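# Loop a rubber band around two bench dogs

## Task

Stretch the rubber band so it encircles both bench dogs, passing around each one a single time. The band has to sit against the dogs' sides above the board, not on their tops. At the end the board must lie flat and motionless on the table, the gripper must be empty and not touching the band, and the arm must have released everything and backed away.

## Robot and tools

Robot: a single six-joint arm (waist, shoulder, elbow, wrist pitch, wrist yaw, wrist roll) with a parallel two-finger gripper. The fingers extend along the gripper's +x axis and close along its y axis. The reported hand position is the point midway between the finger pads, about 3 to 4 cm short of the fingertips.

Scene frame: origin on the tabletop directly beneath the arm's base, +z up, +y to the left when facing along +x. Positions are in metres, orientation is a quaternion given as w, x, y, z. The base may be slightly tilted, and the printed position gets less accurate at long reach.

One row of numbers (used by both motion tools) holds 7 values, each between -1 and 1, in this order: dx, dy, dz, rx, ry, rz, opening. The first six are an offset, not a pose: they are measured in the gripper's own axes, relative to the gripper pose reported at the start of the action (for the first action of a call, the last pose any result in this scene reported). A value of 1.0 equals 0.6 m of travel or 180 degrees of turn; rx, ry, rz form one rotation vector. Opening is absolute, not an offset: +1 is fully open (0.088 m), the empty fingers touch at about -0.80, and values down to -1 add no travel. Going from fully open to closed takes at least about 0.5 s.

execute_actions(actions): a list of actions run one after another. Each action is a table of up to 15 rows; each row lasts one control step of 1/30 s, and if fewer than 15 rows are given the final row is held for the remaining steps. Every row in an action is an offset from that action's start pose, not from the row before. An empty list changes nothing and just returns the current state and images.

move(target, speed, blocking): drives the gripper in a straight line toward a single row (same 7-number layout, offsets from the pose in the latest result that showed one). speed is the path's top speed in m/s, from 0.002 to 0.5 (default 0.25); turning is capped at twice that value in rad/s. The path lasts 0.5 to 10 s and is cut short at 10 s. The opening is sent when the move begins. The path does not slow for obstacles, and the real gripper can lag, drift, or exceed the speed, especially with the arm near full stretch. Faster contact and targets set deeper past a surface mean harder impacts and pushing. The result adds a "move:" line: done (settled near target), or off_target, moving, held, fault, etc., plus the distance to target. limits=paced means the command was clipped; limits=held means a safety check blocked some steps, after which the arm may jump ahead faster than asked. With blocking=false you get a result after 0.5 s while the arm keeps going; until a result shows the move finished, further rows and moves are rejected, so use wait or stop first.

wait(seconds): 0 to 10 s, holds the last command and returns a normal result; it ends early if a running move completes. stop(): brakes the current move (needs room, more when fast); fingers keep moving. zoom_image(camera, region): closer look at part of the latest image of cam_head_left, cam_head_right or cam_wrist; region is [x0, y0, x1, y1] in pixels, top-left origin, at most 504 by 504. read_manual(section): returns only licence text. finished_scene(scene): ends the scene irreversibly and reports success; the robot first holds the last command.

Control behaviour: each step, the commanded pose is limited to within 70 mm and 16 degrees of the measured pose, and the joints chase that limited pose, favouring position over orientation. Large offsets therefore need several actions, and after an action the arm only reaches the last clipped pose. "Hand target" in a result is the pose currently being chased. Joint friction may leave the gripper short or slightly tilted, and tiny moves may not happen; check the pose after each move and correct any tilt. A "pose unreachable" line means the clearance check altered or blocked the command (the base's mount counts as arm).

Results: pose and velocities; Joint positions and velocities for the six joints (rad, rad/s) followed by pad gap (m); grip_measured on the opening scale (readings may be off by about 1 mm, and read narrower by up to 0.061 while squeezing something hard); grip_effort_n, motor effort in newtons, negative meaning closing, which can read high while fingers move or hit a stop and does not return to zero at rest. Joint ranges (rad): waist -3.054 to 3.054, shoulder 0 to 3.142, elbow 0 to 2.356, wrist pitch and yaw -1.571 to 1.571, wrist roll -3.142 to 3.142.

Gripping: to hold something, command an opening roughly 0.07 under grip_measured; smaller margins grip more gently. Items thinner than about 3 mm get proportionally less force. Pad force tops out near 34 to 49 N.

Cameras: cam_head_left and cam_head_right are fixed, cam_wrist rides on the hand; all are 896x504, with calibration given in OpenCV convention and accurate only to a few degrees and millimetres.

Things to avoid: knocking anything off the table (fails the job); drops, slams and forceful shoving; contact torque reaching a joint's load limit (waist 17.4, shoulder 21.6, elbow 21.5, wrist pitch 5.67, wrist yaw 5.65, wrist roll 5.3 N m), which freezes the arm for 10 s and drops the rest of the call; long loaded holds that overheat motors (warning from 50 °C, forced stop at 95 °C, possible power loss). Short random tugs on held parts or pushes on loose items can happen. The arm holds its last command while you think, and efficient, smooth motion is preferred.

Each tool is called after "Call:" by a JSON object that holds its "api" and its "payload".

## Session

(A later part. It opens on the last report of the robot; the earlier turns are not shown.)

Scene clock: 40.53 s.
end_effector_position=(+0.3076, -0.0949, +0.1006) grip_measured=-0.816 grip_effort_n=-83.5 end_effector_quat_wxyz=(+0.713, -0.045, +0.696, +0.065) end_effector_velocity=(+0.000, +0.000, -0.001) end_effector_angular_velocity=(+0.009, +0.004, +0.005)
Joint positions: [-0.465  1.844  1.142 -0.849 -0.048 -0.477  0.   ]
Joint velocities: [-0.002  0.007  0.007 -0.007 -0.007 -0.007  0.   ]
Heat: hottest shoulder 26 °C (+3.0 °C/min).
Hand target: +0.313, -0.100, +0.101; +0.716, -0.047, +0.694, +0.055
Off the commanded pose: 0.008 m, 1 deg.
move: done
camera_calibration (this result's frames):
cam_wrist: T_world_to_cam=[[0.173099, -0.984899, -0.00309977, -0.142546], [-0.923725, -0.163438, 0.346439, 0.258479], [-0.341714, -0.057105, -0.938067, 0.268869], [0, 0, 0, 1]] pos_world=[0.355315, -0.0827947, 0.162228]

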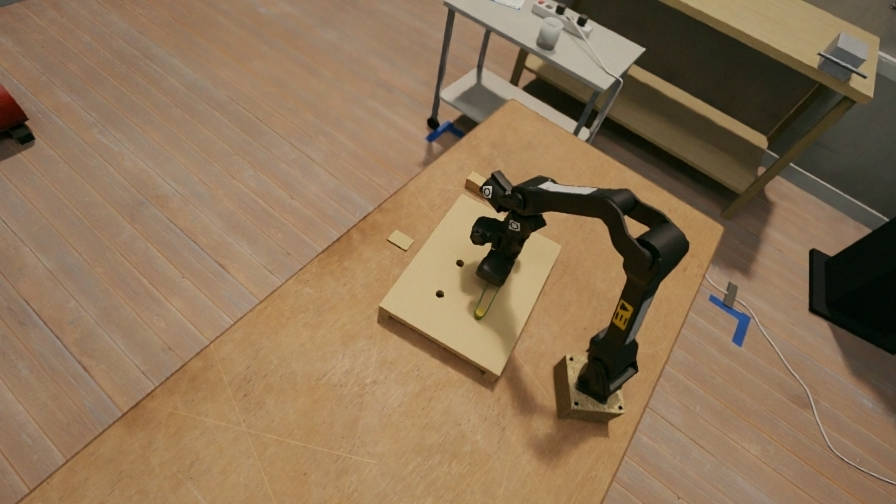

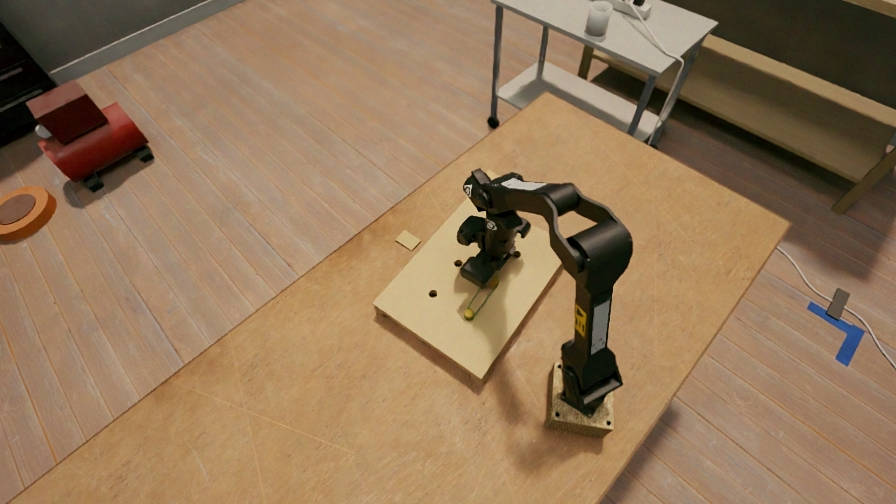

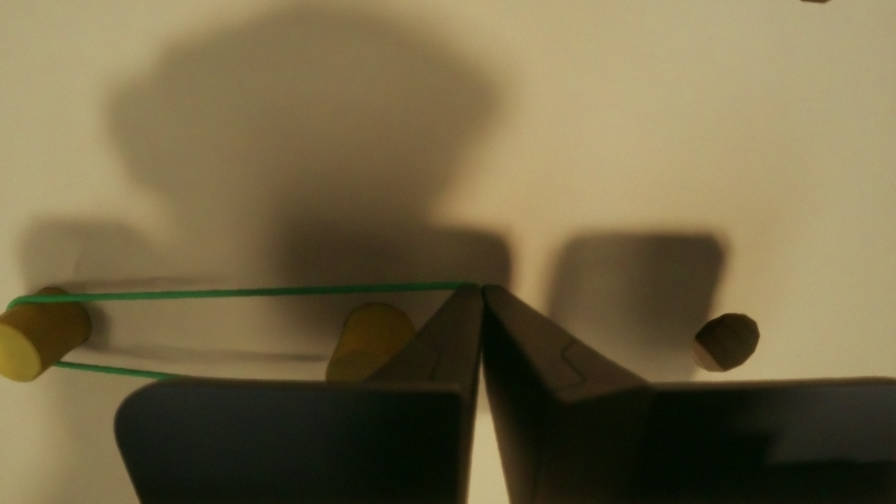

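Call:
{"api": "move", "payload": {"target": [0.02,-0.008,0.0,0,0,0,-1], "speed": 0.03}}

Call:
{"api": "execute_actions", "payload": {"actions": [[[0,0,0,0,0,0,-0.65]]]}}

Scene clock: 41.40 s.
end_effector_position=(+0.3080, -0.0947, +0.0927) grip_measured=-0.816 grip_effort_n=-83.5 end_effector_quat_wxyz=(+0.714, -0.043, +0.696, +0.068) end_effector_velocity=(-0.002, +0.001, +0.000) end_effector_angular_velocity=(+0.009, +0.004, +0.019)
Joint positions: [-0.467  1.861  1.129 -0.82  -0.055 -0.481  0.   ]
Joint velocities: [-0.002 -0.002 -0.002 -0.007 -0.007 -0.022  0.   ]
Heat: hottest shoulder 26 °C (+2.9 °C/min).
Hand target: +0.309, -0.099, +0.089; +0.713, -0.045, +0.696, +0.065
Off the commanded pose: 0.006 m, 0 deg.
move: done
camera_calibration (this result's frames):
cam_wrist: T_world_to_cam=[[0.175029, -0.98451, -0.0102284, -0.142388], [-0.923629, -0.167785, 0.344613, 0.261317], [-0.340992, -0.05087, -0.938689, 0.261974], [0, 0, 0, 1]] pos_world=[0.355613, -0.0830104, 0.154402]

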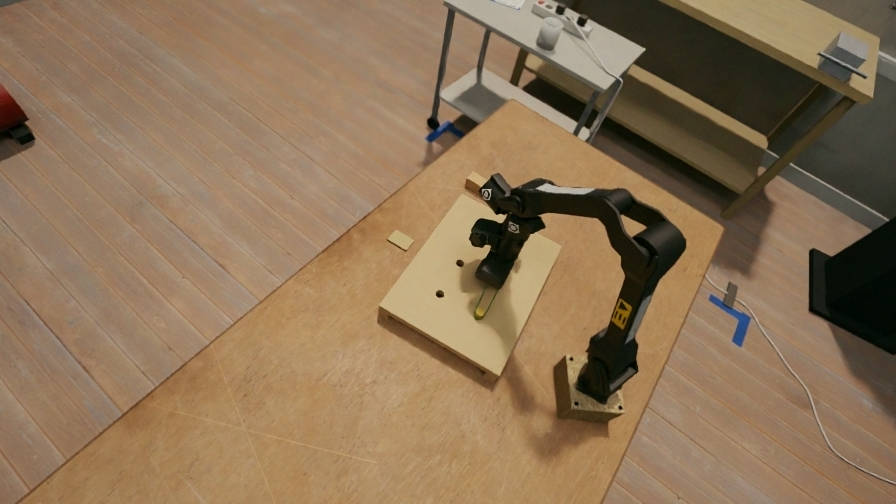

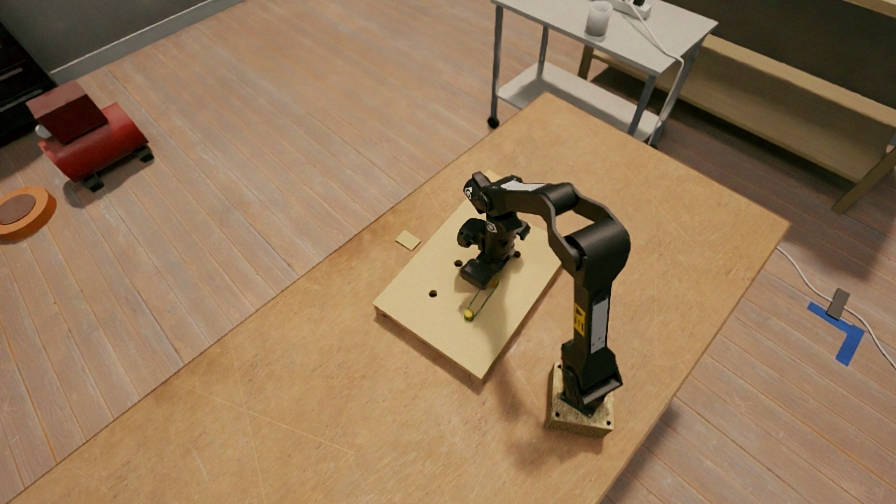

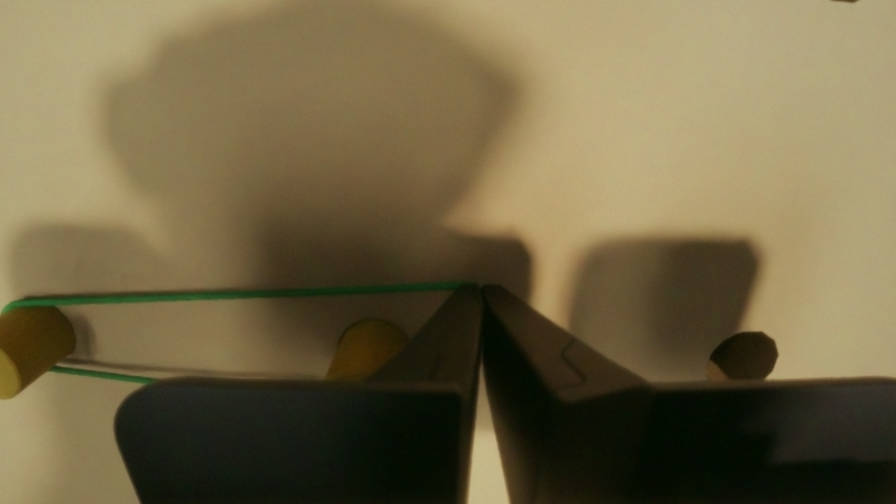

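Scene clock: 41.90 s.
end_effector_position=(+0.3084, -0.0947, +0.0927) grip_measured=-0.659 grip_effort_n=19.3 end_effector_quat_wxyz=(+0.714, -0.043, +0.695, +0.068) end_effector_velocity=(-0.002, +0.001, +0.000) end_effector_angular_velocity=(+0.009, +0.004, +0.020)
Joint positions: [-0.467  1.861  1.129 -0.818 -0.056 -0.481  0.007]
Joint velocities: [-0.002 -0.002 -0.002 -0.007 -0.007 -0.022  0.003]
Heat: hottest shoulder 26 °C (+2.9 °C/min).
Hand target: +0.308, -0.095, +0.093; +0.714, -0.043, +0.696, +0.068
Off the commanded pose: 0.000 m, 0 deg.
camera_calibration (this result's frames):
cam_wrist: T_world_to_cam=[[0.175451, -0.984441, -0.00965289, -0.142605], [-0.924222, -0.16808, 0.342875, 0.262052], [-0.339162, -0.0512363, -0.939332, 0.261595], [0, 0, 0, 1]] pos_world=[0.355938, -0.0829367, 0.154496]

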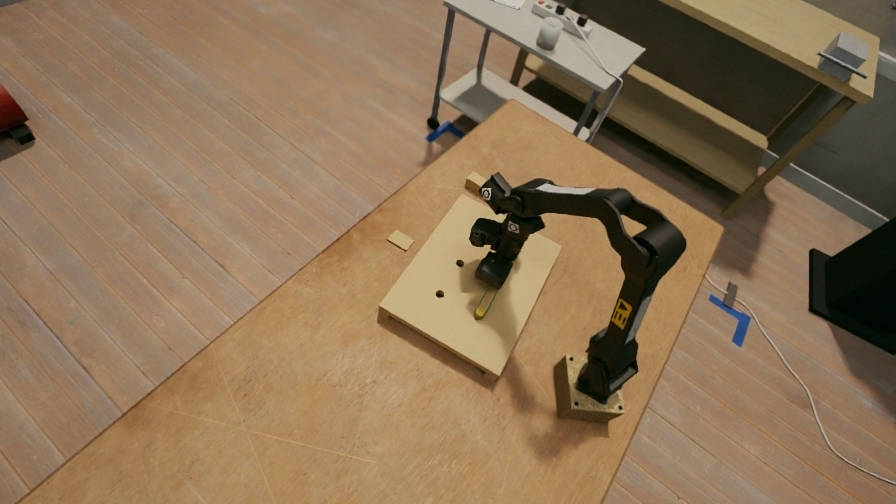

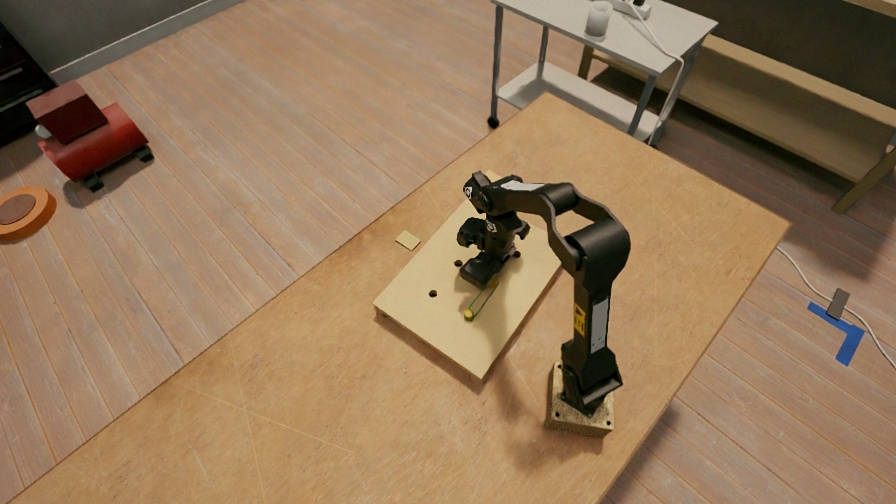

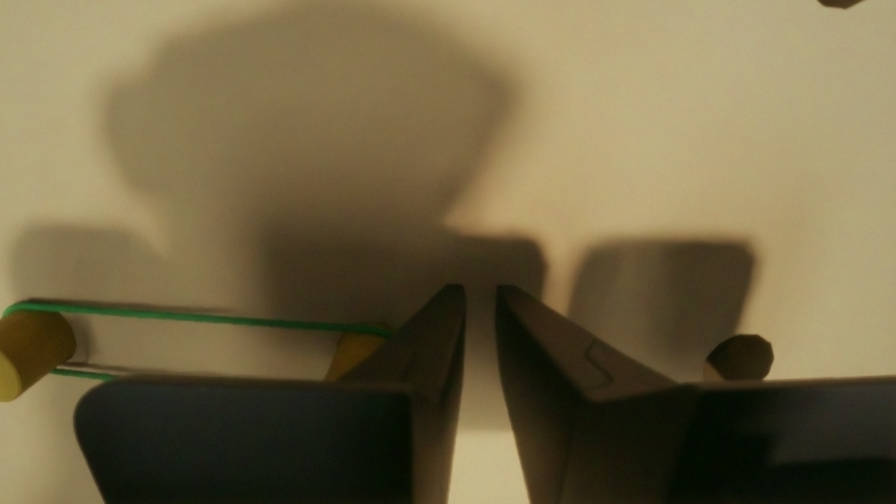

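Call:
{"api": "move", "payload": {"target": [-0.17,-0.04,0,0,0,0,-0.65], "speed": 0.15}}

Scene clock: 43.17 s.
end_effector_position=(+0.3097, -0.1209, +0.1903) grip_measured=-0.653 grip_effort_n=19.3 end_effector_quat_wxyz=(+0.712, -0.041, +0.698, +0.067) end_effector_velocity=(+0.000, +0.000, +0.003) end_effector_angular_velocity=(+0.006, -0.005, +0.005)
Joint positions: [-0.544  1.795  1.451 -1.219 -0.056 -0.555  0.007]
Joint velocities: [-0.002 -0.002  0.007 -0.007 -0.007 -0.007 -0.   ]
Heat: hottest shoulder 26 °C (+2.8 °C/min).
Hand target: +0.310, -0.122, +0.194; +0.714, -0.043, +0.695, +0.068
Off the commanded pose: 0.004 m, 1 deg.
move: done
camera_calibration (this result's frames):
cam_wrist: T_world_to_cam=[[0.171768, -0.985054, -0.0128135, -0.166016], [-0.922088, -0.16534, 0.349881, 0.223705], [-0.346771, -0.0482833, -0.936706, 0.354572], [0, 0, 0, 1]] pos_world=[0.357747, -0.109428, 0.251732]

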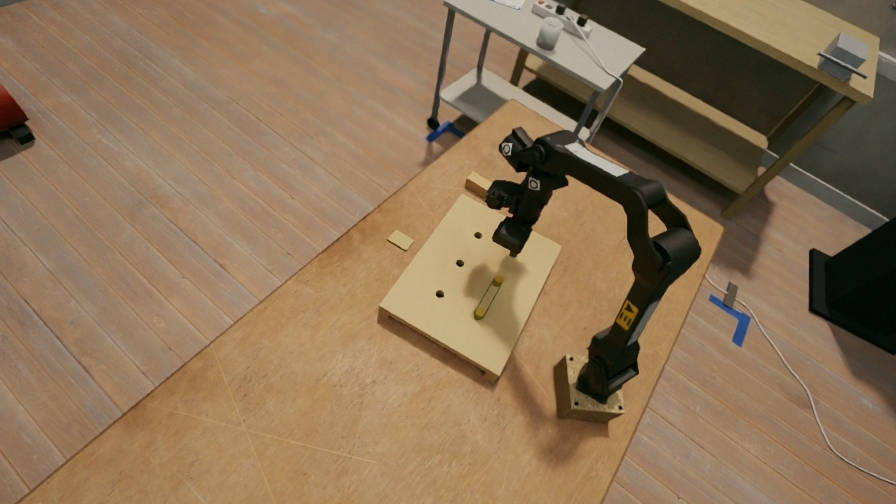

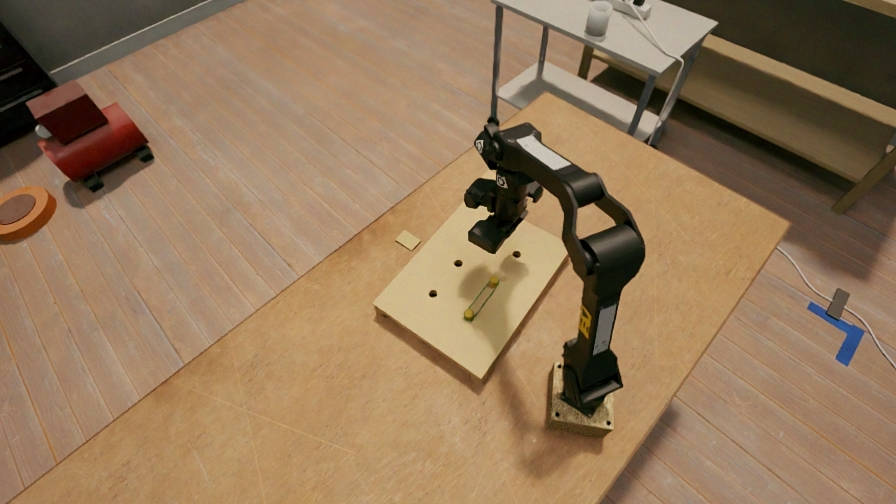

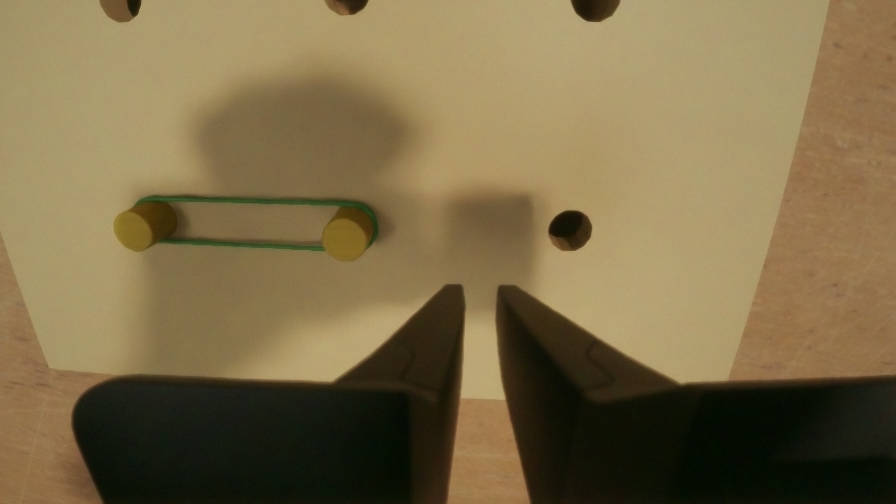

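Call:
{"api": "finished_scene", "payload": {"scene": 1}}

The scene is finished: the task was done.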